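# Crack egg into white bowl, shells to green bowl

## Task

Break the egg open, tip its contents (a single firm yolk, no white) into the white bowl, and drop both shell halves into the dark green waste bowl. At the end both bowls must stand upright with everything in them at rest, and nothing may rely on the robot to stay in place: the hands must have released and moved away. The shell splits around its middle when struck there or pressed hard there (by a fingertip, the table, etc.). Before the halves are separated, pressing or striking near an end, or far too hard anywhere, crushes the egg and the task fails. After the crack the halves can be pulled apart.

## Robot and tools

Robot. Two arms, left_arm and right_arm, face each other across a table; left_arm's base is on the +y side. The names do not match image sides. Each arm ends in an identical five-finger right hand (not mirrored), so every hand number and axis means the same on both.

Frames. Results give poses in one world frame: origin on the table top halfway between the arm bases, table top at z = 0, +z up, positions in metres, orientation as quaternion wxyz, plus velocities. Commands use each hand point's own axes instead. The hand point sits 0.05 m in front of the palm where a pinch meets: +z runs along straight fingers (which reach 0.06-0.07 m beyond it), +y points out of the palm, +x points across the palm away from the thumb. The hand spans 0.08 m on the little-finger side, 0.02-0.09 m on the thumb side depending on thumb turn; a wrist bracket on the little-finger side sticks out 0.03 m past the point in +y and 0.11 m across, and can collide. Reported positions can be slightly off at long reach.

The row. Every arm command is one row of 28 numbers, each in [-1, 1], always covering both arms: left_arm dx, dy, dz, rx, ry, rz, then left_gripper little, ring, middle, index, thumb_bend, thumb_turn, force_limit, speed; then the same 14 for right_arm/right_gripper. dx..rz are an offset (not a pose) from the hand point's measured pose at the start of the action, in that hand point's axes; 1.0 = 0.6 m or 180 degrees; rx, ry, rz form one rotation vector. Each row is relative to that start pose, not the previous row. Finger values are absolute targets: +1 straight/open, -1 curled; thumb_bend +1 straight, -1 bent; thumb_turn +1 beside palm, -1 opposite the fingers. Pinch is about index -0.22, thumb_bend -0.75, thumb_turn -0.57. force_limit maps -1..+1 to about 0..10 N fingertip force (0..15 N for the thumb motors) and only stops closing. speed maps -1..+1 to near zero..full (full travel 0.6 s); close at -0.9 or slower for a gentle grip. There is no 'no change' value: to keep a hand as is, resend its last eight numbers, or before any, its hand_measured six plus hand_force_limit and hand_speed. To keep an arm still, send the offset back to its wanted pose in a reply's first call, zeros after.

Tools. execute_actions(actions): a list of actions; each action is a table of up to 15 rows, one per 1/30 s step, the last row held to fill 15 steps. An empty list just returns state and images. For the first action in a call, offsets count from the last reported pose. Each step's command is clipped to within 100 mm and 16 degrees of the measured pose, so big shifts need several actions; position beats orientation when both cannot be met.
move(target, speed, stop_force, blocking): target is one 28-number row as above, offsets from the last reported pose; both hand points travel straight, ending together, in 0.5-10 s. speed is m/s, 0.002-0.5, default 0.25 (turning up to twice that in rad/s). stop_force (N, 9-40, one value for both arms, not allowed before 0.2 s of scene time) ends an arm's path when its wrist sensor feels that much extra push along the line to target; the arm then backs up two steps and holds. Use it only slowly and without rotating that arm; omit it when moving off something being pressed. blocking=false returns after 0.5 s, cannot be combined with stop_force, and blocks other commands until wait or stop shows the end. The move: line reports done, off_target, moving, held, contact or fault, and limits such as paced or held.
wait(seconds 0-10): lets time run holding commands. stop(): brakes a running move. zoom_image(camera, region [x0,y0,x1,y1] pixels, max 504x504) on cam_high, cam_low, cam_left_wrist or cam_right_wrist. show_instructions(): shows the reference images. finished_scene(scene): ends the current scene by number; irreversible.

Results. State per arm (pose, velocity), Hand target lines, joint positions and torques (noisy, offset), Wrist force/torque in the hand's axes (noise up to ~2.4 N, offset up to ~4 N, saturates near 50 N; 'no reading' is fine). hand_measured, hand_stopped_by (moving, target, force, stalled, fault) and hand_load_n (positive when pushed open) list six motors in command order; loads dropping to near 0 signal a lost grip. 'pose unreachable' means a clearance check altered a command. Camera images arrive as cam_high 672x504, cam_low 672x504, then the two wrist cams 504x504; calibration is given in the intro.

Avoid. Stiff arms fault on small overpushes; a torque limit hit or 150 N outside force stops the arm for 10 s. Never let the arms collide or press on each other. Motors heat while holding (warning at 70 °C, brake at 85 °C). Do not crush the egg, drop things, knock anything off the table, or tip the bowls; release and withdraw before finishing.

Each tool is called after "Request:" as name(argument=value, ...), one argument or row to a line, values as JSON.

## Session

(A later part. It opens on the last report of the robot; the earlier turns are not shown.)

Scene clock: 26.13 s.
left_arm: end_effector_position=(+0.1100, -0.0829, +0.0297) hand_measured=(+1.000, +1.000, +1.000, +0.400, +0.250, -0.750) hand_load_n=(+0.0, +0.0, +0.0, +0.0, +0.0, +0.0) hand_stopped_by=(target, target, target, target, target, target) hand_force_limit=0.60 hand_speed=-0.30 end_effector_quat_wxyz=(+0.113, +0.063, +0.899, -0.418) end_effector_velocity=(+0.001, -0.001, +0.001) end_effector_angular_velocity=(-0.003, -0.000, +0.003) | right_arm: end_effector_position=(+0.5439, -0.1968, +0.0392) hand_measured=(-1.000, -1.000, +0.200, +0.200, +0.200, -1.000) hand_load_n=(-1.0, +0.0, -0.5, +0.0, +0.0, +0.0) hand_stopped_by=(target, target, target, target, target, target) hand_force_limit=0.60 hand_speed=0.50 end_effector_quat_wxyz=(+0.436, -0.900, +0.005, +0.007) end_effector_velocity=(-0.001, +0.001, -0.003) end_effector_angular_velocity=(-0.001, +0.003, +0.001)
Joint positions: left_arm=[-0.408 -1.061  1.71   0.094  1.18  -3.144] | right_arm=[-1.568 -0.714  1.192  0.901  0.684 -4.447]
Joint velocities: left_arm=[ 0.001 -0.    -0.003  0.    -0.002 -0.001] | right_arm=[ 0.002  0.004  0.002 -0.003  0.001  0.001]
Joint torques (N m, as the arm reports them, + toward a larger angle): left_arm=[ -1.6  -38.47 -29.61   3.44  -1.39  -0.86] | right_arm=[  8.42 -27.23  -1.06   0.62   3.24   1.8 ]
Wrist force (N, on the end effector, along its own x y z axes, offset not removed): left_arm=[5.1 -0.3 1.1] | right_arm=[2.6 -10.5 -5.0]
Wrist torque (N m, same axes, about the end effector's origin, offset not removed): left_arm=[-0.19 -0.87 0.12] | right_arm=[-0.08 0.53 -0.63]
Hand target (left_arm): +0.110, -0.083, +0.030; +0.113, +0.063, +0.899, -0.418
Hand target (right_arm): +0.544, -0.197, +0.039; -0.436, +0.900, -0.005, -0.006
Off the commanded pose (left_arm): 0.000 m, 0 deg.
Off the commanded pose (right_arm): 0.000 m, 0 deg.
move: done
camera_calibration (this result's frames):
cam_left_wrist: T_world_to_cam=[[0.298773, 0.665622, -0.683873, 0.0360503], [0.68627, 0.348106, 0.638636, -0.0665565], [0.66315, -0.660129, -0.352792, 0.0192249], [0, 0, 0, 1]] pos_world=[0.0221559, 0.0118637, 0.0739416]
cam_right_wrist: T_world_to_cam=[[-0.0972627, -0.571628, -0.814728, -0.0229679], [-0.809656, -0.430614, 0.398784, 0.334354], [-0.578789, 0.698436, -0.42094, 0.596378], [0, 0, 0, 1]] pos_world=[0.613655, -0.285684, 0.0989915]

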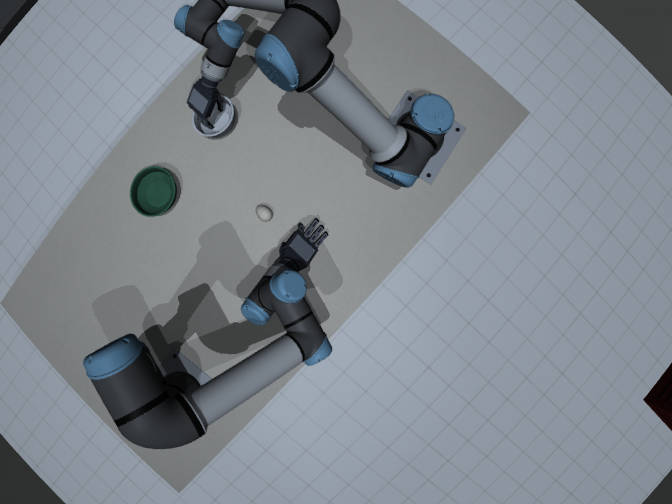

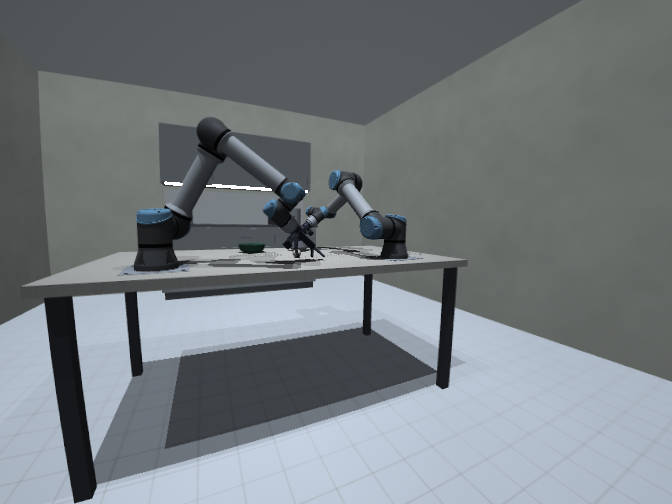

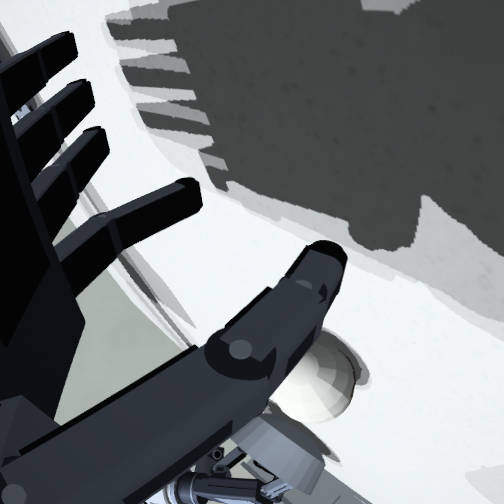

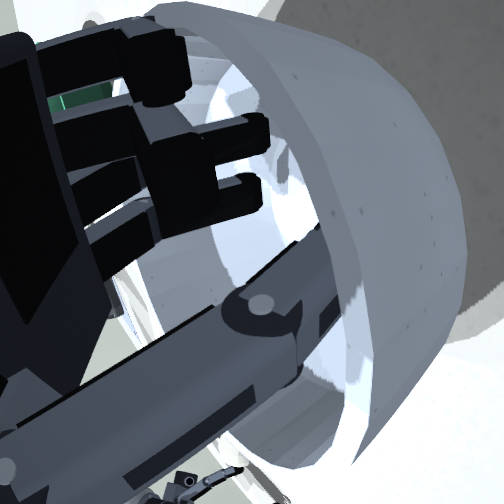

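Request:
move(
  target=[0,0,0,0,0,0,1,1,1,0.4,0.25,-0.75,0.6,-0.3,-0.24,-0.142,0.163,0,0,0,-1,-1,0.2,0.2,0.2,-1,0.6,0.5],
  speed=0.1,
)

Request:
move(
  target=[0,0,0,0,0,0,1,1,1,0.4,0.25,-0.75,0.6,-0.3,0.01,-0.079,-0.063,0,0,0,-1,-1,0.2,0.2,0.2,-1,0.6,0.5],
  speed=0.15,
)

Request:
move(
  target=[0,0,0,0,0,0,1,1,1,0.4,0.25,-0.75,0.6,-0.3,-0.277,0.01,-0.012,0,-0.052,0.065,1,1,1,0.55,0.5,-0.75,0.6,0],
)

Scene clock: 28.80 s.
left_arm: end_effector_position=(+0.1100, -0.0829, +0.0297) hand_measured=(+1.000, +1.000, +1.000, +0.400, +0.250, -0.750) hand_load_n=(+0.0, +0.0, +0.0, +0.0, +0.0, +0.0) hand_stopped_by=(target, target, target, target, target, target) hand_force_limit=0.60 hand_speed=-0.30 end_effector_quat_wxyz=(+0.113, +0.063, +0.899, -0.418) end_effector_velocity=(+0.000, -0.001, +0.001) end_effector_angular_velocity=(-0.001, +0.000, +0.000) | right_arm: end_effector_position=(+0.4008, -0.0665, +0.0481) hand_measured=(-1.000, -1.000, +0.200, +0.200, +0.200, -1.000) hand_load_n=(+0.0, +0.0, +0.0, -1.5, +0.0, +0.0) hand_stopped_by=(target, target, target, target, target, target) hand_force_limit=0.60 hand_speed=0.50 end_effector_quat_wxyz=(+0.436, -0.900, +0.005, +0.007) end_effector_velocity=(-0.002, +0.002, -0.001) end_effector_angular_velocity=(+0.000, +0.001, -0.000)
Joint positions: left_arm=[-0.408 -1.061  1.71   0.094  1.18  -3.144] | right_arm=[-1.258 -0.9    1.424  0.532  0.793 -4.012]
Joint velocities: left_arm=[ 0.001 -0.    -0.002  0.002  0.001  0.   ] | right_arm=[ 0.004  0.     0.002 -0.005  0.002  0.006]
Joint torques (N m, as the arm reports them, + toward a larger angle): left_arm=[ -1.86 -38.88 -29.6    3.44  -1.31  -0.77] | right_arm=[  7.94 -50.63  -7.49  -0.24   1.2    1.41]
Wrist force (N, on the end effector, along its own x y z axes, offset not removed): left_arm=[5.4 2.2 -3.3] | right_arm=[-1.5 1.9 1.2]
Wrist torque (N m, same axes, about the end effector's origin, offset not removed): left_arm=[0.51 -0.75 0.32] | right_arm=[-0.01 0.34 -0.16]
Hand target (left_arm): +0.110, -0.083, +0.030; +0.113, +0.063, +0.899, -0.418
Hand target (right_arm): +0.401, -0.066, +0.048; -0.436, +0.900, -0.005, -0.007
Off the commanded pose (left_arm): 0.000 m, 0 deg.
Off the commanded pose (right_arm): 0.000 m, 0 deg.
move: done
camera_calibration (this result's frames):
cam_left_wrist: T_world_to_cam=[[0.298773, 0.665622, -0.683873, 0.0360505], [0.68627, 0.348106, 0.638636, -0.0665565], [0.66315, -0.660129, -0.352792, 0.0192248], [0, 0, 0, 1]] pos_world=[0.0221559, 0.0118636, 0.0739416]
cam_right_wrist: T_world_to_cam=[[-0.097487, -0.571141, -0.815042, 0.0449918], [-0.809314, -0.431132, 0.398918, 0.270896], [-0.57923, 0.698514, -0.420203, 0.426437], [0, 0, 0, 1]] pos_world=[0.470631, -0.155384, 0.107795]

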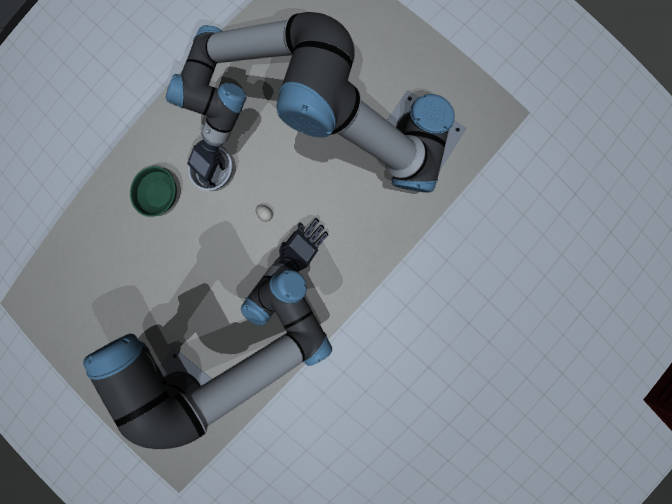

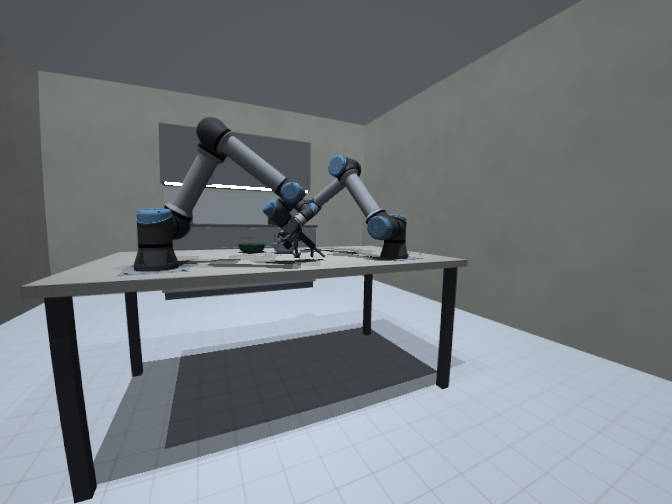

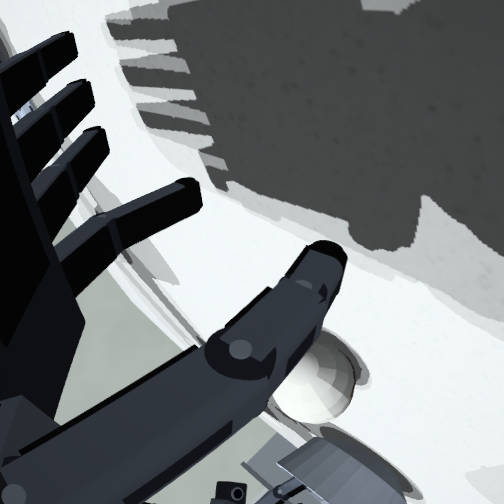

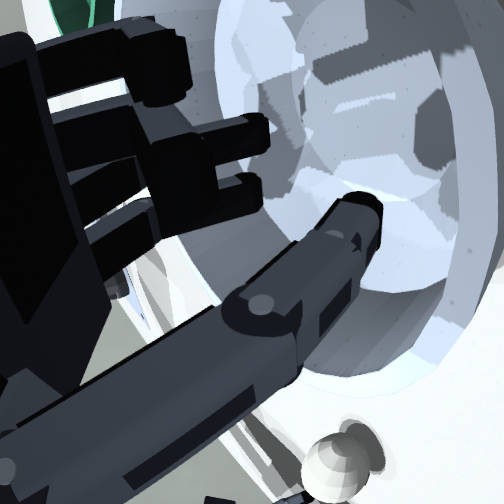

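Scene clock: 29.80 s.
left_arm: end_effector_position=(+0.1100, -0.0829, +0.0297) hand_measured=(+1.000, +1.000, +1.000, +0.400, +0.250, -0.750) hand_load_n=(+0.0, +0.0, +0.0, +0.0, +0.0, +0.0) hand_stopped_by=(target, target, target, target, target, target) hand_force_limit=0.60 hand_speed=-0.30 end_effector_quat_wxyz=(+0.113, +0.063, +0.899, -0.418) end_effector_velocity=(-0.001, -0.000, +0.000) end_effector_angular_velocity=(-0.001, +0.000, -0.002) | right_arm: end_effector_position=(+0.4078, -0.0668, +0.1084) hand_measured=(-1.000, -1.000, +0.200, +0.200, +0.200, -1.000) hand_load_n=(+0.0, +0.0, +0.0, +0.0, +0.0, +0.0) hand_stopped_by=(target, target, target, target, target, target) hand_force_limit=0.60 hand_speed=0.50 end_effector_quat_wxyz=(+0.436, -0.900, +0.005, +0.007) end_effector_velocity=(+0.002, -0.001, +0.003) end_effector_angular_velocity=(+0.000, -0.002, -0.001)
Joint positions: left_arm=[-0.408 -1.061  1.71   0.094  1.18  -3.144] | right_arm=[-1.264 -0.951  1.343  0.67   0.789 -4.02 ]
Joint velocities: left_arm=[-0.001 -0.    -0.    -0.001  0.     0.   ] | right_arm=[-0.002 -0.002 -0.004  0.006  0.    -0.002]
Joint torques (N m, as the arm reports them, + toward a larger angle): left_arm=[ -1.49 -38.55 -29.59   3.45  -1.36  -0.83] | right_arm=[ -5.94 -51.1  -26.09   3.98  -3.82  -1.68]
Wrist force (N, on the end effector, along its own x y z axes, offset not removed): left_arm=[2.8 2.5 1.3] | right_arm=[-1.5 2.4 2.7]
Wrist torque (N m, same axes, about the end effector's origin, offset not removed): left_arm=[0.35 -0.39 0.34] | right_arm=[0.27 0.24 0.02]
Hand target (left_arm): +0.110, -0.083, +0.030; +0.113, +0.063, +0.899, -0.418
Hand target (right_arm): +0.408, -0.067, +0.109; -0.436, +0.900, -0.005, -0.007
Off the commanded pose (left_arm): 0.000 m, 0 deg.
Off the commanded pose (right_arm): 0.000 m, 0 deg.
move: done
camera_calibration (this result's frames):
cam_left_wrist: T_world_to_cam=[[0.298773, 0.665622, -0.683873, 0.0360504], [0.68627, 0.348106, 0.638636, -0.0665565], [0.66315, -0.660129, -0.352792, 0.0192248], [0, 0, 0, 1]] pos_world=[0.0221559, 0.0118636, 0.0739416]
cam_right_wrist: T_world_to_cam=[[-0.0974756, -0.571104, -0.81507, 0.0946506], [-0.809357, -0.431105, 0.39886, 0.252474], [-0.579171, 0.698562, -0.420205, 0.455999], [0, 0, 0, 1]] pos_world=[0.47767, -0.155645, 0.168058]

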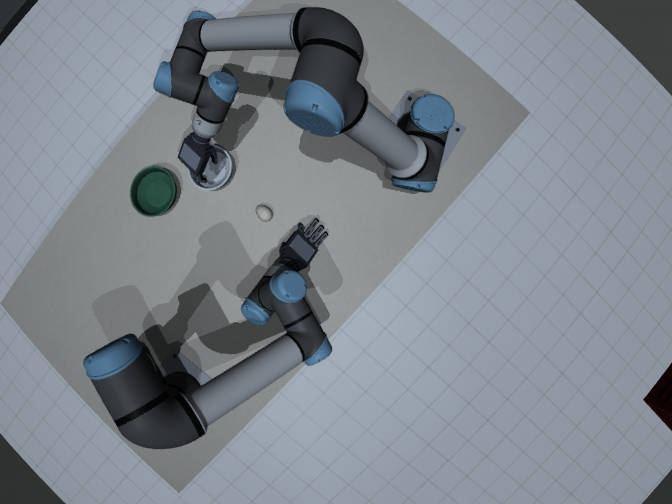

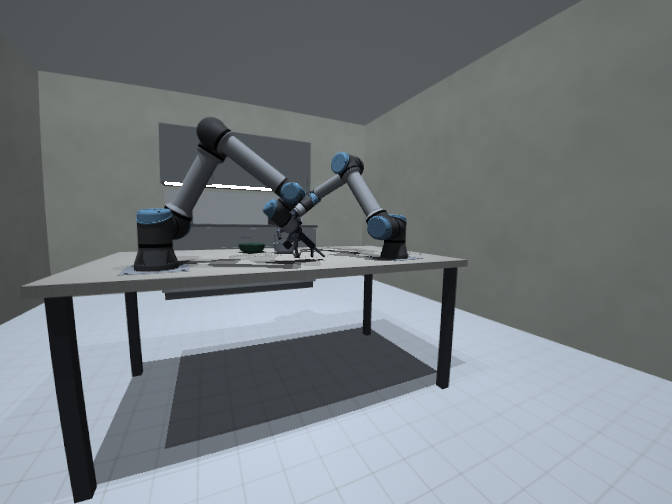

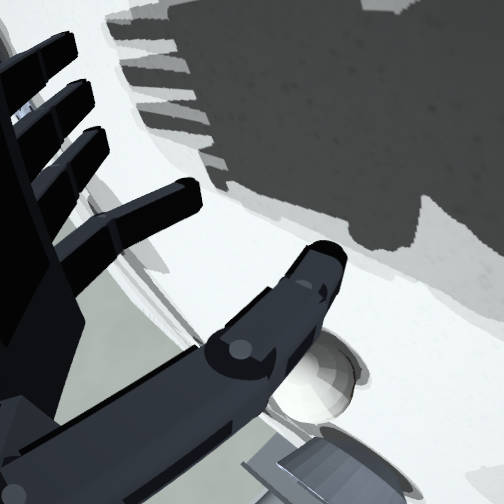

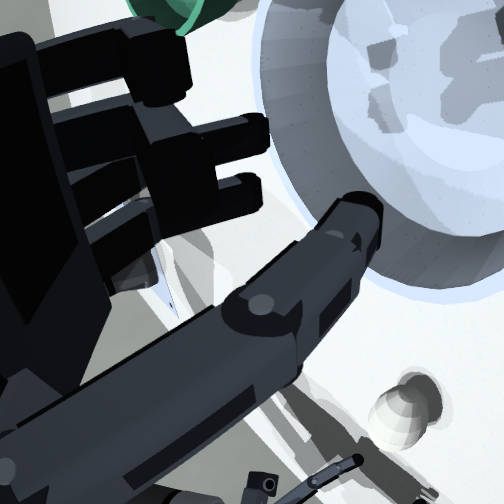

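Scene clock: 31.30 s.
left_arm: end_effector_position=(+0.1100, -0.0829, +0.0297) hand_measured=(+1.000, +1.000, +1.000, +0.400, +0.250, -0.750) hand_load_n=(+0.0, +0.0, +0.0, +0.0, +0.0, +0.0) hand_stopped_by=(target, target, target, target, target, target) hand_force_limit=0.60 hand_speed=-0.30 end_effector_quat_wxyz=(+0.113, +0.063, +0.899, -0.418) end_effector_velocity=(-0.002, +0.000, -0.000) end_effector_angular_velocity=(+0.001, +0.001, -0.004) | right_arm: end_effector_position=(+0.2417, -0.0752, +0.1113) hand_measured=(+1.000, +1.000, +1.000, +0.550, +0.500, -0.750) hand_load_n=(+0.0, +0.0, +0.0, +0.0, +0.0, +0.0) hand_stopped_by=(target, target, target, target, target, target) hand_force_limit=0.60 hand_speed=0.00 end_effector_quat_wxyz=(+0.432, -0.891, +0.062, +0.124) end_effector_velocity=(-0.001, +0.000, +0.000) end_effector_angular_velocity=(+0.001, -0.000, +0.001)
Joint positions: left_arm=[-0.408 -1.061  1.71   0.094  1.18  -3.144] | right_arm=[-1.161 -1.115  1.663  0.581  0.719 -3.802]
Joint velocities: left_arm=[-0.002  0.     0.001  0.     0.002  0.   ] | right_arm=[ 0.001 -0.001  0.    -0.001 -0.     0.001]
Joint torques (N m, as the arm reports them, + toward a larger angle): left_arm=[ -1.48 -38.55 -29.42   3.56  -1.33  -0.95] | right_arm=[  7.48 -43.1   -6.15  -0.22  -4.03   1.4 ]
Wrist force (N, on the end effector, along its own x y z axes, offset not removed): left_arm=[2.3 2.2 -2.5] | right_arm=[-3.0 0.8 1.8]
Wrist torque (N m, same axes, about the end effector's origin, offset not removed): left_arm=[0.51 -0.55 0.23] | right_arm=[0.02 0.52 -0.22]
Hand target (left_arm): +0.110, -0.083, +0.030; +0.113, +0.063, +0.899, -0.418
Hand target (right_arm): +0.242, -0.075, +0.111; -0.432, +0.891, -0.062, -0.124
Off the commanded pose (left_arm): 0.000 m, 0 deg.
Off the commanded pose (right_arm): 0.000 m, 0 deg.
move: done
camera_calibration (this result's frames):
cam_left_wrist: T_world_to_cam=[[0.298773, 0.665622, -0.683873, 0.0360504], [0.68627, 0.348106, 0.638636, -0.0665565], [0.66315, -0.660129, -0.352792, 0.0192248], [0, 0, 0, 1]] pos_world=[0.0221559, 0.0118636, 0.0739416]
cam_right_wrist: T_world_to_cam=[[-0.304192, -0.570284, -0.763049, 0.120182], [-0.678043, -0.433018, 0.59393, 0.0596244], [-0.669123, 0.698049, -0.254957, 0.370201], [0, 0, 0, 1]] pos_world=[0.324696, -0.164063, 0.150677]

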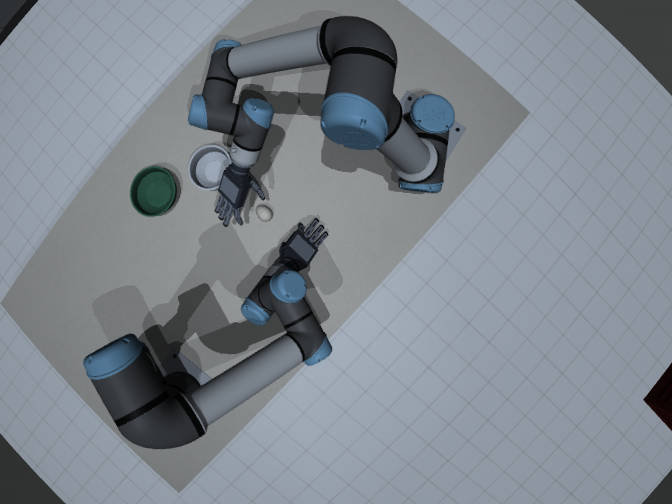

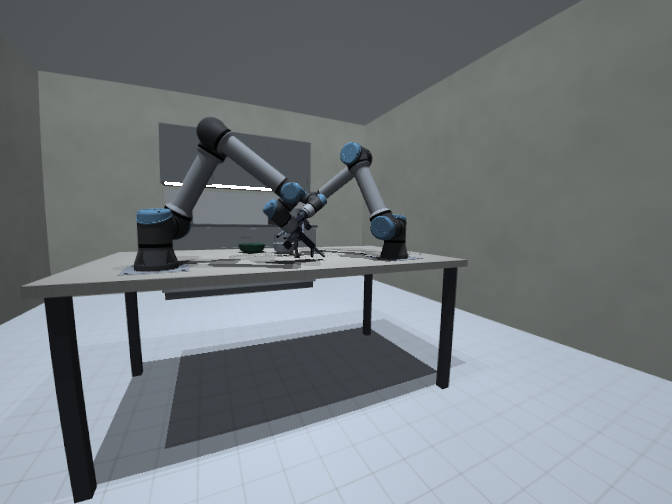

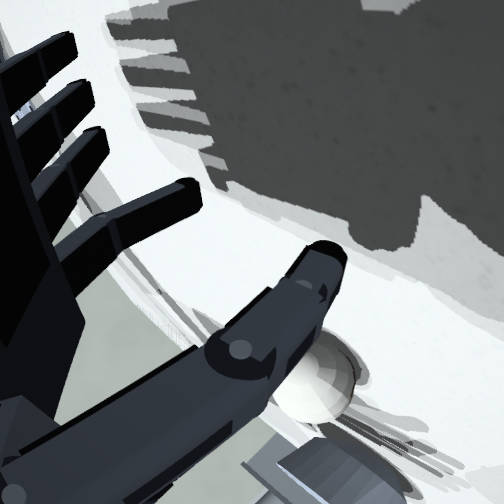

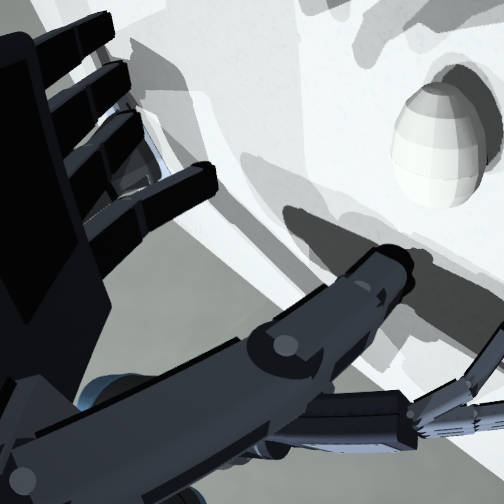

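Request:
move(
  target=[0,0,0,0,0,0,1,1,1,0.4,0.25,-0.75,0.6,-0.3,0.0316,0.103,0.079,0,0,0,1,1,1,0.55,0.5,-0.75,0.6,0],
  speed=0.08,
)

Request:
move(
  target=[-0.159,0.034,0.025,0,0,0,1,1,1,0.4,0.25,-0.75,0.6,-0.3,0,0,0,0,0,0,1,1,1,-0.2,0.27,-0.75,-0.2,-0.8],
  speed=0.045,
)

Scene clock: 33.03 s.
left_arm: end_effector_position=(+0.1100, -0.0829, +0.0297) hand_measured=(+1.000, +1.000, +1.000, +0.400, +0.250, -0.750) hand_load_n=(+0.0, +0.0, +0.0, +0.0, +0.0, +0.0) hand_stopped_by=(target, target, target, target, target, target) hand_force_limit=0.60 hand_speed=-0.30 end_effector_quat_wxyz=(+0.113, +0.063, +0.899, -0.418) end_effector_velocity=(-0.000, -0.000, +0.000) end_effector_angular_velocity=(-0.001, -0.000, -0.000) | right_arm: end_effector_position=(+0.2384, -0.0764, +0.0314) hand_measured=(+1.000, +1.000, +1.000, +0.550, +0.500, -0.750) hand_load_n=(+0.0, +0.0, +0.0, +0.0, +0.0, +0.0) hand_stopped_by=(target, target, target, target, target, target) hand_force_limit=0.60 hand_speed=0.00 end_effector_quat_wxyz=(+0.432, -0.891, +0.062, +0.124) end_effector_velocity=(+0.001, +0.000, -0.003) end_effector_angular_velocity=(+0.000, -0.001, -0.001)
Joint positions: left_arm=[-0.408 -1.061  1.71   0.094  1.18  -3.144] | right_arm=[-1.159 -1.008  1.739  0.396  0.72  -3.799]
Joint velocities: left_arm=[-0.     0.    -0.001 -0.    -0.     0.   ] | right_arm=[-0.001  0.005  0.001 -0.006  0.001  0.   ]
Joint torques (N m, as the arm reports them, + toward a larger angle): left_arm=[ -1.89 -38.47 -30.2    3.49  -1.35  -0.84] | right_arm=[  7.41 -23.09  -3.23  -0.34   1.67   1.52]
Wrist force (N, on the end effector, along its own x y z axes, offset not removed): left_arm=[2.7 0.5 -0.9] | right_arm=[-2.3 1.0 -0.8]
Wrist torque (N m, same axes, about the end effector's origin, offset not removed): left_arm=[0.31 -0.57 0.29] | right_arm=[0.35 0.38 -0.25]
Hand target (left_arm): +0.110, -0.083, +0.030; +0.113, +0.063, +0.899, -0.418
Hand target (right_arm): +0.238, -0.076, +0.031; -0.432, +0.891, -0.062, -0.124
Off the commanded pose (left_arm): 0.000 m, 0 deg.
Off the commanded pose (right_arm): 0.000 m, 0 deg.
move: done
camera_calibration (this result's frames):
cam_left_wrist: T_world_to_cam=[[0.298773, 0.665622, -0.683873, 0.0360505], [0.68627, 0.348106, 0.638636, -0.0665565], [0.66315, -0.660129, -0.352792, 0.0192248], [0, 0, 0, 1]] pos_world=[0.0221559, 0.0118636, 0.0739417]
cam_right_wrist: T_world_to_cam=[[-0.304184, -0.570309, -0.763033, 0.0576069], [-0.678024, -0.433024, 0.593948, 0.104328], [-0.669146, 0.698024, -0.254964, 0.348476], [0, 0, 0, 1]] pos_world=[0.321441, -0.165214, 0.0708396]

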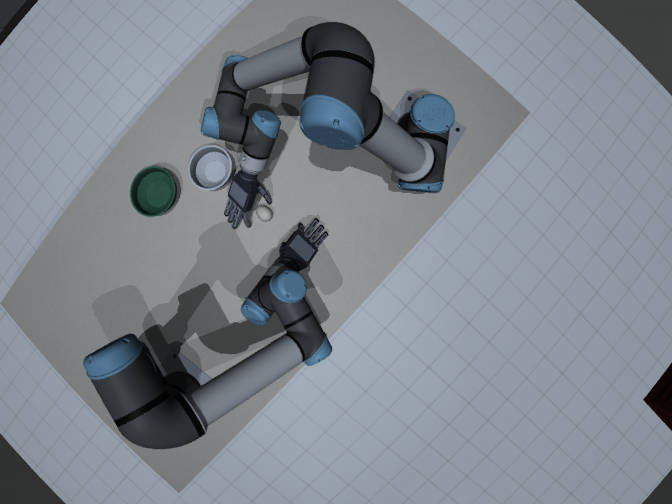

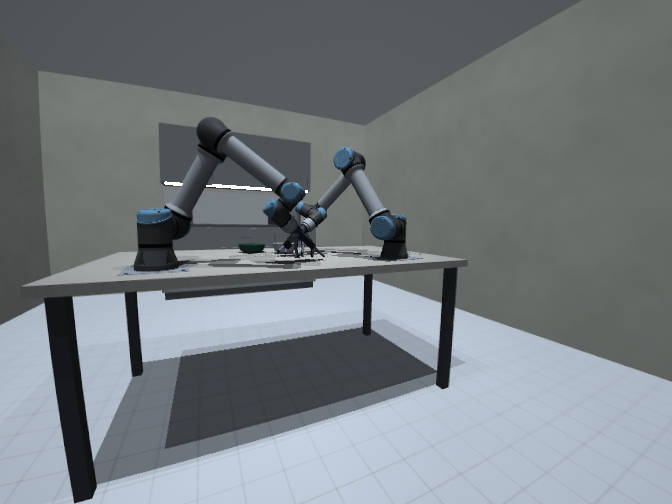

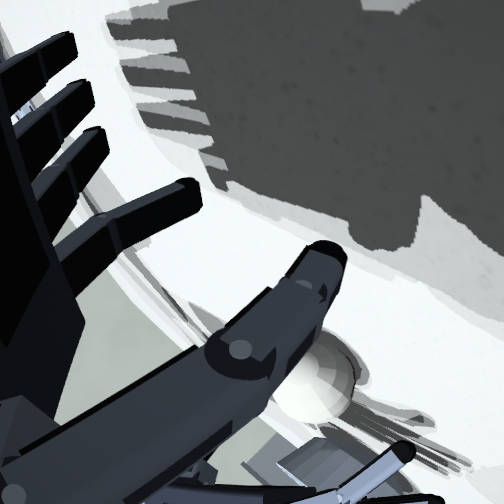

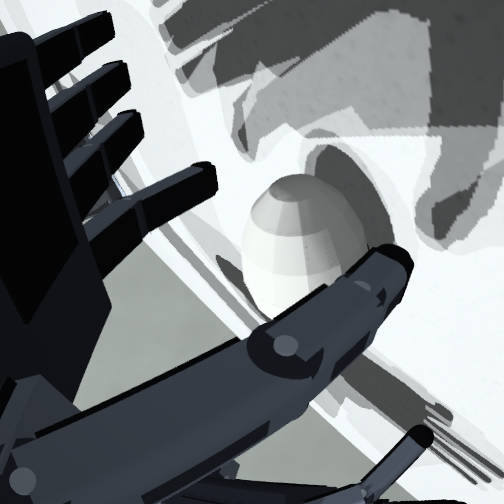

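Scene clock: 35.63 s.
left_arm: end_effector_position=(+0.2086, -0.0830, +0.0300) hand_measured=(+1.000, +1.000, +1.000, +0.400, +0.250, -0.750) hand_load_n=(+0.0, +0.0, +0.0, +0.0, +0.0, +0.0) hand_stopped_by=(target, target, target, target, target, target) hand_force_limit=0.60 hand_speed=-0.30 end_effector_quat_wxyz=(+0.113, +0.063, +0.899, -0.418) end_effector_velocity=(+0.003, +0.001, -0.001) end_effector_angular_velocity=(+0.001, +0.001, +0.001) | right_arm: end_effector_position=(+0.2384, -0.0764, +0.0314) hand_measured=(+1.000, +1.000, +1.000, +0.030, +0.274, -0.750) hand_load_n=(+0.0, +0.0, +0.0, +5.5, +5.0, -1.0) hand_stopped_by=(target, target, target, force, target, target) hand_force_limit=-0.20 hand_speed=-0.80 end_effector_quat_wxyz=(+0.432, -0.891, +0.062, +0.124) end_effector_velocity=(+0.000, -0.001, -0.000) end_effector_angular_velocity=(-0.001, +0.003, -0.001)
Joint positions: left_arm=[-0.196 -1.057  1.694  0.061  1.339 -2.998] | right_arm=[-1.159 -1.008  1.739  0.396  0.72  -3.799]
Joint velocities: left_arm=[ 0.007  0.001 -0.     0.     0.006  0.003] | right_arm=[-0.002  0.001  0.001  0.001 -0.001 -0.   ]
Joint torques (N m, as the arm reports them, + toward a larger angle): left_arm=[  6.29 -26.93 -30.95  -2.5    2.61   1.84] | right_arm=[  4.77 -44.21 -21.     4.01   1.22  -1.78]
Wrist force (N, on the end effector, along its own x y z axes, offset not removed): left_arm=[3.2 -1.3 -5.7] | right_arm=[1.3 2.2 1.3]
Wrist torque (N m, same axes, about the end effector's origin, offset not removed): left_arm=[-0.13 -0.53 0.12] | right_arm=[0.23 -0.26 0.05]
Hand target (left_arm): +0.209, -0.083, +0.030; +0.113, +0.063, +0.899, -0.418
Hand target (right_arm): +0.238, -0.076, +0.031; -0.432, +0.891, -0.062, -0.124
Off the commanded pose (left_arm): 0.000 m, 0 deg.
Off the commanded pose (right_arm): 0.000 m, 0 deg.
move: done
camera_calibration (this result's frames):
cam_left_wrist: T_world_to_cam=[[0.298979, 0.665475, -0.683926, 0.00676507], [0.686078, 0.348242, 0.638768, -0.134277], [0.663256, -0.660205, -0.352451, -0.0461797], [0, 0, 0, 1]] pos_world=[0.120731, 0.0117708, 0.0741224]
cam_right_wrist: T_world_to_cam=[[-0.304188, -0.570311, -0.76303, 0.0576083], [-0.678021, -0.433022, 0.593952, 0.104326], [-0.669147, 0.698023, -0.254963, 0.348473], [0, 0, 0, 1]] pos_world=[0.321438, -0.165213, 0.0708403]

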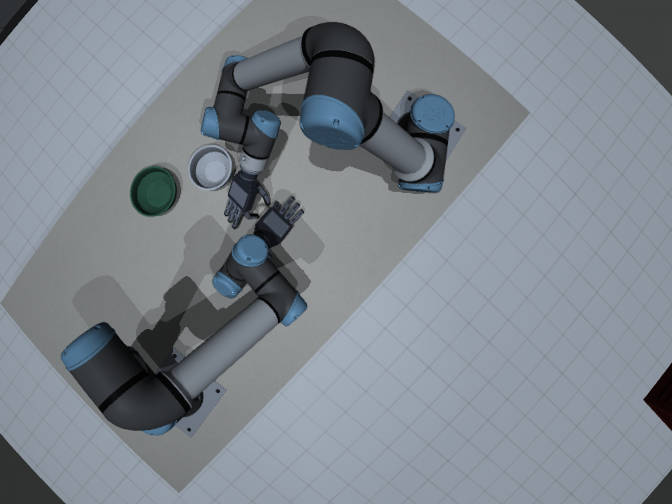

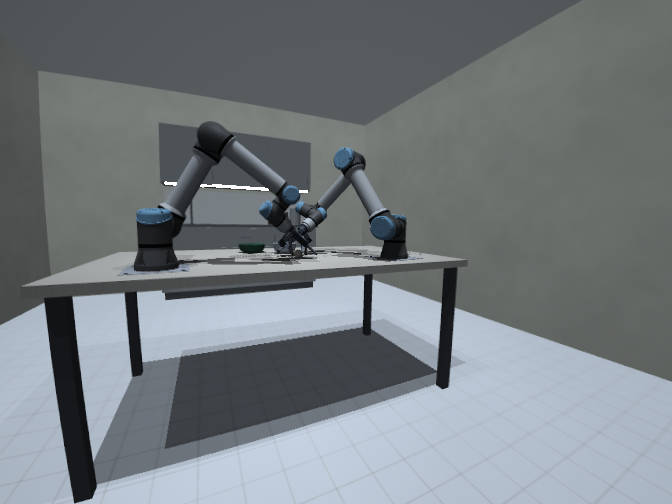

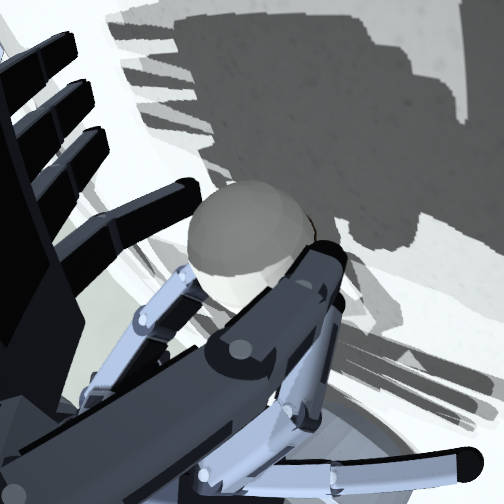

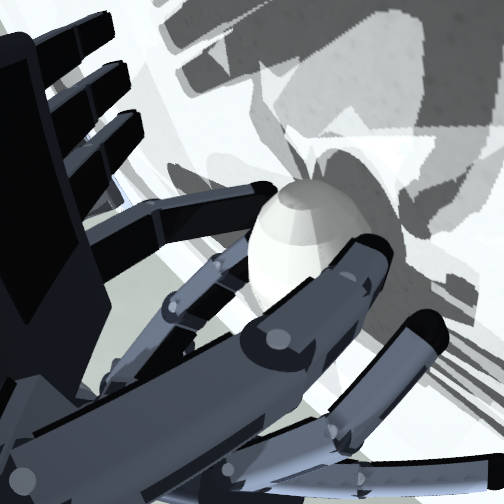

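Request:
execute_actions(
  actions=[
    [[0,-0.008,0.005,0,0,0,1,1,1,0.4,0.25,-0.75,-0.2,-0.86,0,0,0,0,0,0,1,1,1,-0.2,0.27,-0.75,-0.2,-0.8]],
    [[0,0,0,0,0,0,1,1,1,-0.2,-0.1,-0.75,-0.2,-0.86,0,0,0,0,0,0,1,1,1,-0.2,0.27,-0.75,-0.2,-0.8]],
    [[0,0,0,0,0,0,1,1,1,-0.2,-0.1,-0.75,-0.2,-0.86,0,0,0,0,0,0,1,1,1,-0.2,0.27,-0.75,-0.2,-0.8]],
    [[0,0,0,0,0,0,1,1,1,-0.2,-0.1,-0.75,-0.2,-0.86,0,0,0,0,0,0,1,1,1,-0.2,0.27,-0.75,-0.2,-0.8]],
    [[0,0,0,0,0,0,1,1,1,-0.3,-0.1,-0.75,0.6,-0.93,0,0,0,0,0,0,1,1,1,-0.3,0.27,-0.75,0.6,-0.93]],
    [[0,0,0,0,0,0,1,1,1,-0.3,-0.1,-0.75,0.6,-0.93,0,0,0,0,0,0,1,1,1,-0.3,0.27,-0.75,0.6,-0.93]],
  ],
)

Scene clock: 38.83 s.
left_arm: end_effector_position=(+0.2081, -0.0883, +0.0316) hand_measured=(+1.000, +1.000, +1.000, +0.130, +0.084, -0.750) hand_load_n=(+0.0, +0.0, +0.0, +7.5, +7.0, -1.5) hand_stopped_by=(target, target, target, force, force, target) hand_force_limit=0.60 hand_speed=-0.93 end_effector_quat_wxyz=(+0.113, +0.063, +0.899, -0.418) end_effector_velocity=(-0.000, +0.001, -0.001) end_effector_angular_velocity=(+0.002, +0.001, -0.001) | right_arm: end_effector_position=(+0.2384, -0.0764, +0.0314) hand_measured=(+1.000, +1.000, +1.000, +0.018, +0.274, -0.750) hand_load_n=(+0.0, +0.0, +0.0, +7.5, +7.5, -1.5) hand_stopped_by=(target, target, target, force, target, target) hand_force_limit=0.60 hand_speed=-0.93 end_effector_quat_wxyz=(+0.432, -0.891, +0.062, +0.124) end_effector_velocity=(+0.000, +0.000, -0.000) end_effector_angular_velocity=(+0.001, -0.001, +0.000)
Joint positions: left_arm=[-0.196 -1.049  1.676  0.071  1.339 -2.997] | right_arm=[-1.159 -1.008  1.739  0.396  0.72  -3.799]
Joint velocities: left_arm=[-0.     0.     0.002  0.     0.001 -0.   ] | right_arm=[ 0.     0.001 -0.    -0.002  0.     0.   ]
Joint torques (N m, as the arm reports them, + toward a larger angle): left_arm=[ -5.6  -37.24 -12.18  -0.48  -2.22  -1.25] | right_arm=[  4.22 -43.96 -20.65   3.66   1.14  -1.37]
Wrist force (N, on the end effector, along its own x y z axes, offset not removed): left_arm=[5.4 2.7 -4.6] | right_arm=[-1.0 0.9 0.3]
Wrist torque (N m, same axes, about the end effector's origin, offset not removed): left_arm=[0.56 -0.67 0.38] | right_arm=[0.21 0.16 -0.05]
Hand target (left_arm): +0.208, -0.088, +0.032; +0.113, +0.063, +0.899, -0.418
Hand target (right_arm): +0.238, -0.076, +0.031; -0.432, +0.891, -0.062, -0.124
Off the commanded pose (left_arm): 0.000 m, 0 deg.
Off the commanded pose (right_arm): 0.000 m, 0 deg.
camera_calibration (this result's frames):
cam_left_wrist: T_world_to_cam=[[0.298976, 0.665476, -0.683927, 0.0115394], [0.686071, 0.348252, 0.63877, -0.133114], [0.663265, -0.660199, -0.352445, -0.0487528], [0, 0, 0, 1]] pos_world=[0.120211, 0.00649137, 0.0757384]
cam_right_wrist: T_world_to_cam=[[-0.304186, -0.570316, -0.763028, 0.0576066], [-0.678018, -0.433024, 0.593955, 0.104323], [-0.669151, 0.698019, -0.254965, 0.348474], [0, 0, 0, 1]] pos_world=[0.321438, -0.165213, 0.070841]

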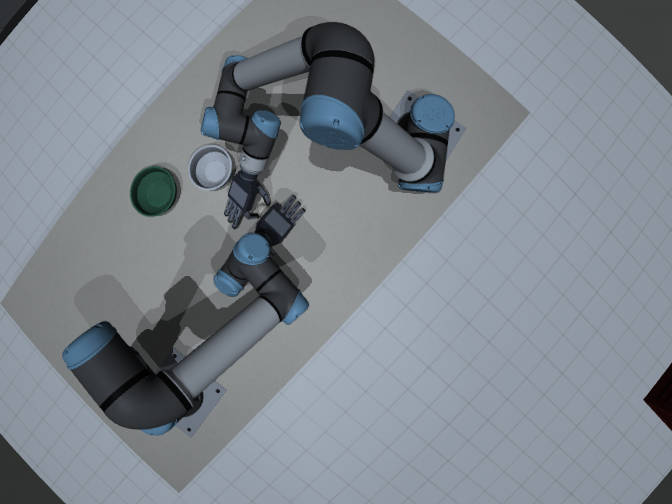

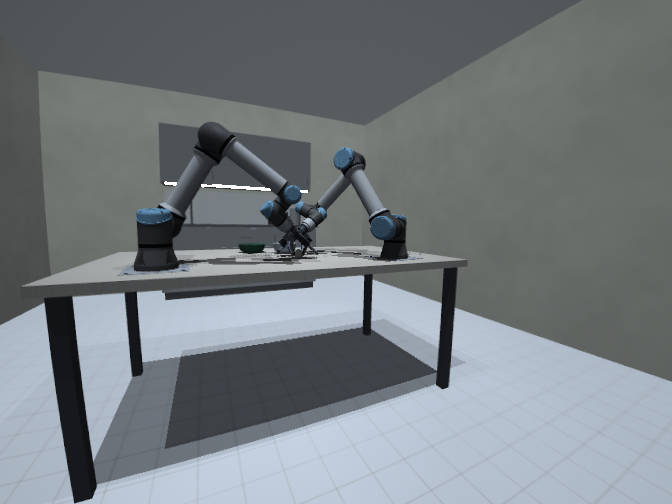

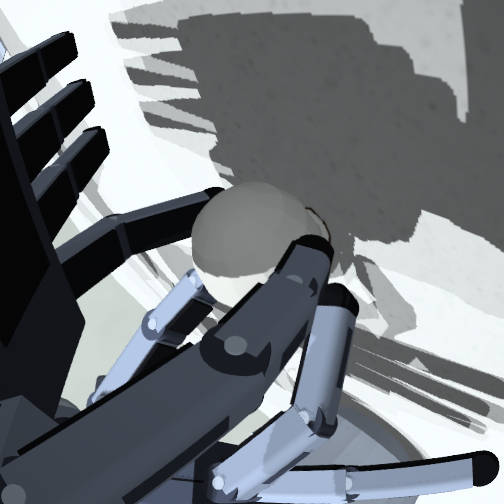

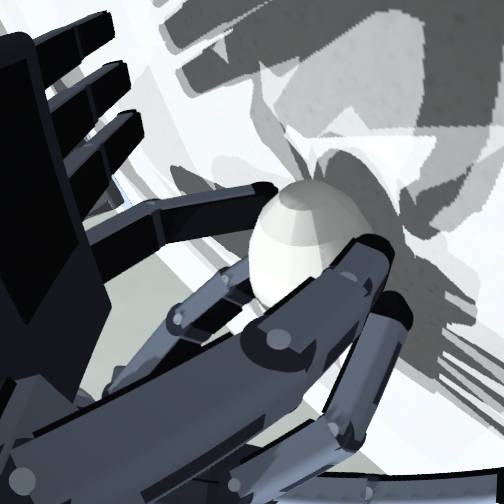

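Request:
move(
  target=[-0.0384,-0.1106,-0.0936,0,0,0,1,1,1,-0.3,-0.1,-0.75,0.6,-0.93,-0.041,-0.1133,-0.0894,0,0,0,1,1,1,-0.3,0.27,-0.75,0.6,-0.93],
  speed=0.05,
)

Request:
move(
  target=[-0.335,0.085,0.037,0,0,0,1,1,1,-0.3,-0.1,-0.75,0.6,-0.93,0.334,-0.088,-0.042,0,0,0,1,1,1,-0.3,0.27,-0.75,0.6,-0.93],
  speed=0.07,
)

Scene clock: 41.30 s.
left_arm: end_effector_position=(+0.2080, -0.0885, +0.1212) hand_measured=(+1.000, +1.000, +1.000, +0.130, +0.084, -0.750) hand_load_n=(+0.0, +0.0, +0.0, +7.5, +7.0, -1.0) hand_stopped_by=(target, target, target, force, force, target) hand_force_limit=0.60 hand_speed=-0.93 end_effector_quat_wxyz=(+0.113, +0.063, +0.899, -0.418) end_effector_velocity=(-0.000, +0.000, +0.003) end_effector_angular_velocity=(-0.000, -0.001, +0.001) | right_arm: end_effector_position=(+0.2386, -0.0763, +0.1212) hand_measured=(+1.000, +1.000, +1.000, +0.018, +0.274, -0.750) hand_load_n=(+0.0, +0.0, +0.0, +7.5, +7.5, -1.5) hand_stopped_by=(target, target, target, force, target, target) hand_force_limit=0.60 hand_speed=-0.93 end_effector_quat_wxyz=(+0.432, -0.891, +0.062, +0.124) end_effector_velocity=(+0.001, -0.001, +0.004) end_effector_angular_velocity=(-0.000, +0.000, -0.002)
Joint positions: left_arm=[-0.196 -1.154  1.576  0.276  1.339 -2.998] | right_arm=[-1.159 -1.133  1.661  0.599  0.72  -3.799]
Joint velocities: left_arm=[-0.001 -0.003 -0.003  0.006 -0.002 -0.001] | right_arm=[-0.002 -0.005 -0.003  0.008  0.     0.   ]
Joint torques (N m, as the arm reports them, + toward a larger angle): left_arm=[ -6.86 -38.88 -31.62   3.5   -2.56  -1.46] | right_arm=[ -6.02 -41.78 -24.2    4.21  -2.09  -1.65]
Wrist force (N, on the end effector, along its own x y z axes, offset not removed): left_arm=[3.4 -1.7 1.2] | right_arm=[-3.3 2.2 0.9]
Wrist torque (N m, same axes, about the end effector's origin, offset not removed): left_arm=[-0.01 -0.72 0.05] | right_arm=[0.08 0.47 -0.27]
Hand target (left_arm): +0.208, -0.089, +0.122; +0.113, +0.063, +0.899, -0.418
Hand target (right_arm): +0.239, -0.076, +0.122; -0.432, +0.891, -0.062, -0.124
Off the commanded pose (left_arm): 0.000 m, 0 deg.
Off the commanded pose (right_arm): 0.000 m, 0 deg.
move: done
camera_calibration (this result's frames):
cam_left_wrist: T_world_to_cam=[[0.298989, 0.665446, -0.683949, 0.0730707], [0.686067, 0.348271, 0.638764, -0.190197], [0.663262, -0.660219, -0.352412, -0.0172404], [0, 0, 0, 1]] pos_world=[0.120076, 0.00623298, 0.165392]
cam_right_wrist: T_world_to_cam=[[-0.304138, -0.570338, -0.76303, 0.126191], [-0.67802, -0.433043, 0.593939, 0.0512071], [-0.669171, 0.697988, -0.254996, 0.371415], [0, 0, 0, 1]] pos_world=[0.321639, -0.165097, 0.160583]

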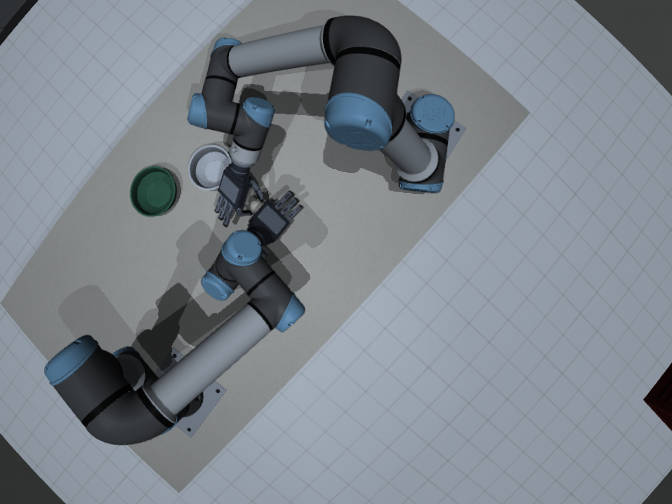

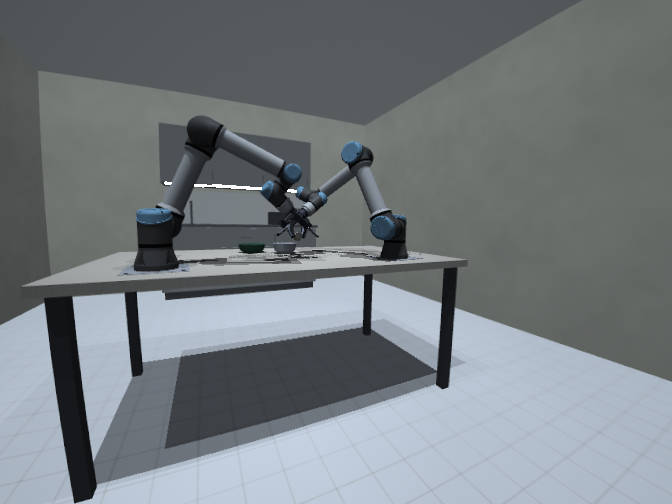

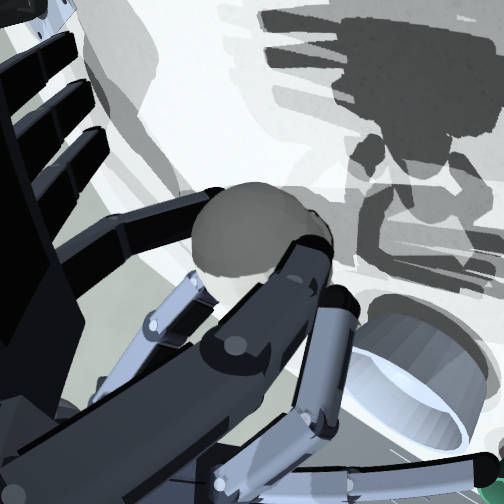

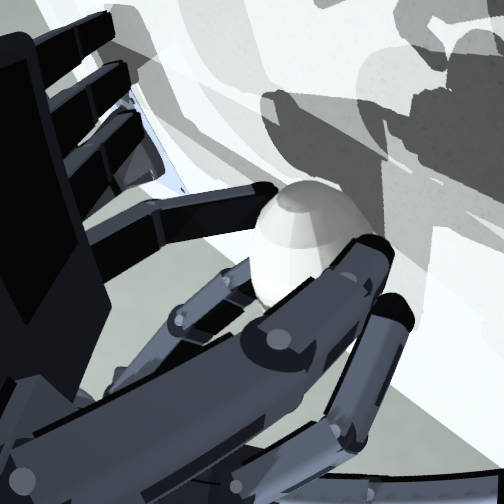

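Scene clock: 44.77 s.
left_arm: end_effector_position=(+0.4163, -0.0762, +0.1216) hand_measured=(+1.000, +1.000, +1.000, +0.130, +0.084, -0.750) hand_load_n=(+0.0, +0.0, +0.0, +7.5, +7.0, -1.0) hand_stopped_by=(target, target, target, force, force, target) hand_force_limit=0.60 hand_speed=-0.93 end_effector_quat_wxyz=(+0.114, +0.063, +0.899, -0.418) end_effector_velocity=(+0.003, -0.000, -0.000) end_effector_angular_velocity=(+0.001, +0.000, +0.001) | right_arm: end_effector_position=(+0.4466, -0.0642, +0.1205) hand_measured=(+1.000, +1.000, +1.000, +0.018, +0.274, -0.750) hand_load_n=(+0.0, +0.0, +0.0, +7.5, +7.5, -1.5) hand_stopped_by=(target, target, target, force, target, target) hand_force_limit=0.60 hand_speed=-0.93 end_effector_quat_wxyz=(+0.432, -0.891, +0.062, +0.124) end_effector_velocity=(+0.003, +0.001, +0.000) end_effector_angular_velocity=(-0.001, -0.001, +0.002)
Joint positions: left_arm=[ 0.224 -1.012  1.351  0.339  1.665 -2.731] | right_arm=[-1.328 -0.727  1.021  1.026  0.663 -4.049]
Joint velocities: left_arm=[ 0.004  0.004 -0.006  0.003  0.002  0.002] | right_arm=[-0.     0.007 -0.013  0.009  0.001 -0.004]
Joint torques (N m, as the arm reports them, + toward a larger angle): left_arm=[  6.44 -32.44 -33.06   3.2    2.64   1.53] | right_arm=[ -6.45 -36.67 -25.8    4.86  -4.36  -1.62]
Wrist force (N, on the end effector, along its own x y z axes, offset not removed): left_arm=[5.3 1.4 -7.8] | right_arm=[-1.8 0.2 2.6]
Wrist torque (N m, same axes, about the end effector's origin, offset not removed): left_arm=[0.72 -0.43 0.43] | right_arm=[-0.25 0.29 -0.11]
Hand target (left_arm): +0.417, -0.076, +0.122; +0.114, +0.063, +0.899, -0.418
Hand target (right_arm): +0.447, -0.064, +0.120; -0.432, +0.891, -0.062, -0.124
Off the commanded pose (left_arm): 0.000 m, 0 deg.
Off the commanded pose (right_arm): 0.001 m, 0 deg.
move: done
camera_calibration (this result's frames):
cam_left_wrist: T_world_to_cam=[[0.299409, 0.665281, -0.683927, 0.00263227], [0.685655, 0.348445, 0.639111, -0.337495], [0.663499, -0.660293, -0.351825, -0.14733], [0, 0, 0, 1]] pos_world=[0.32837, 0.0185661, 0.165662]
cam_right_wrist: T_world_to_cam=[[-0.304009, -0.570393, -0.76304, 0.195763], [-0.678407, -0.4327, 0.593746, 0.198132], [-0.668836, 0.698156, -0.255414, 0.501936], [0, 0, 0, 1]] pos_world=[0.529642, -0.153036, 0.159936]

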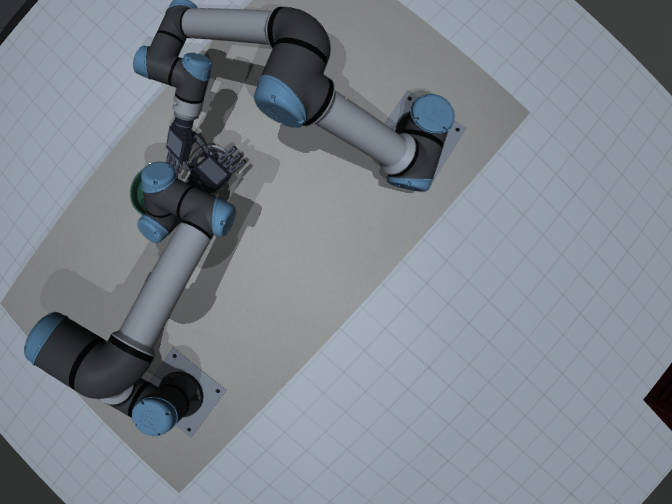

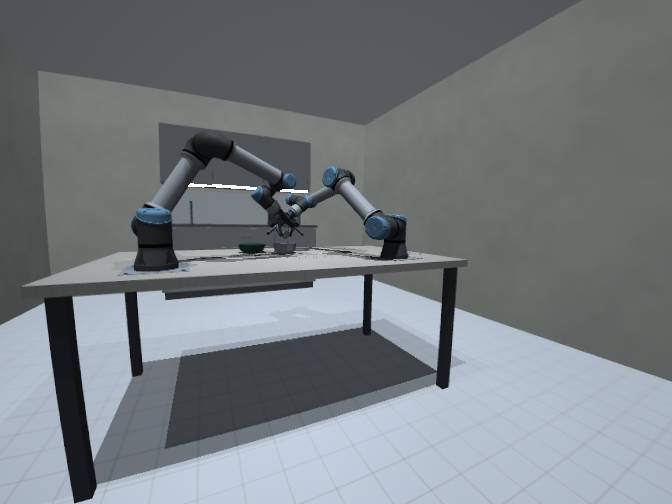

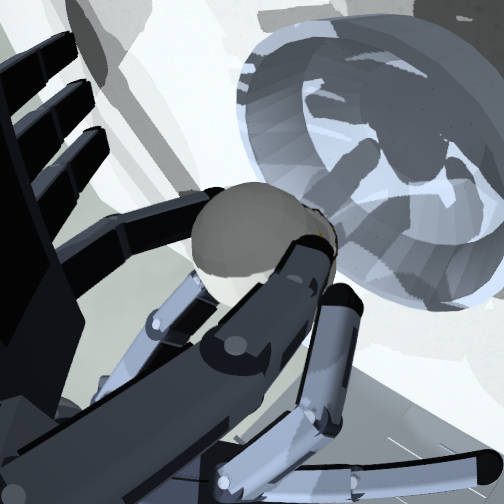

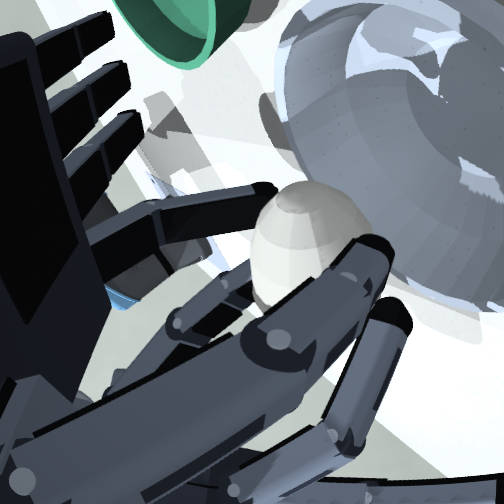

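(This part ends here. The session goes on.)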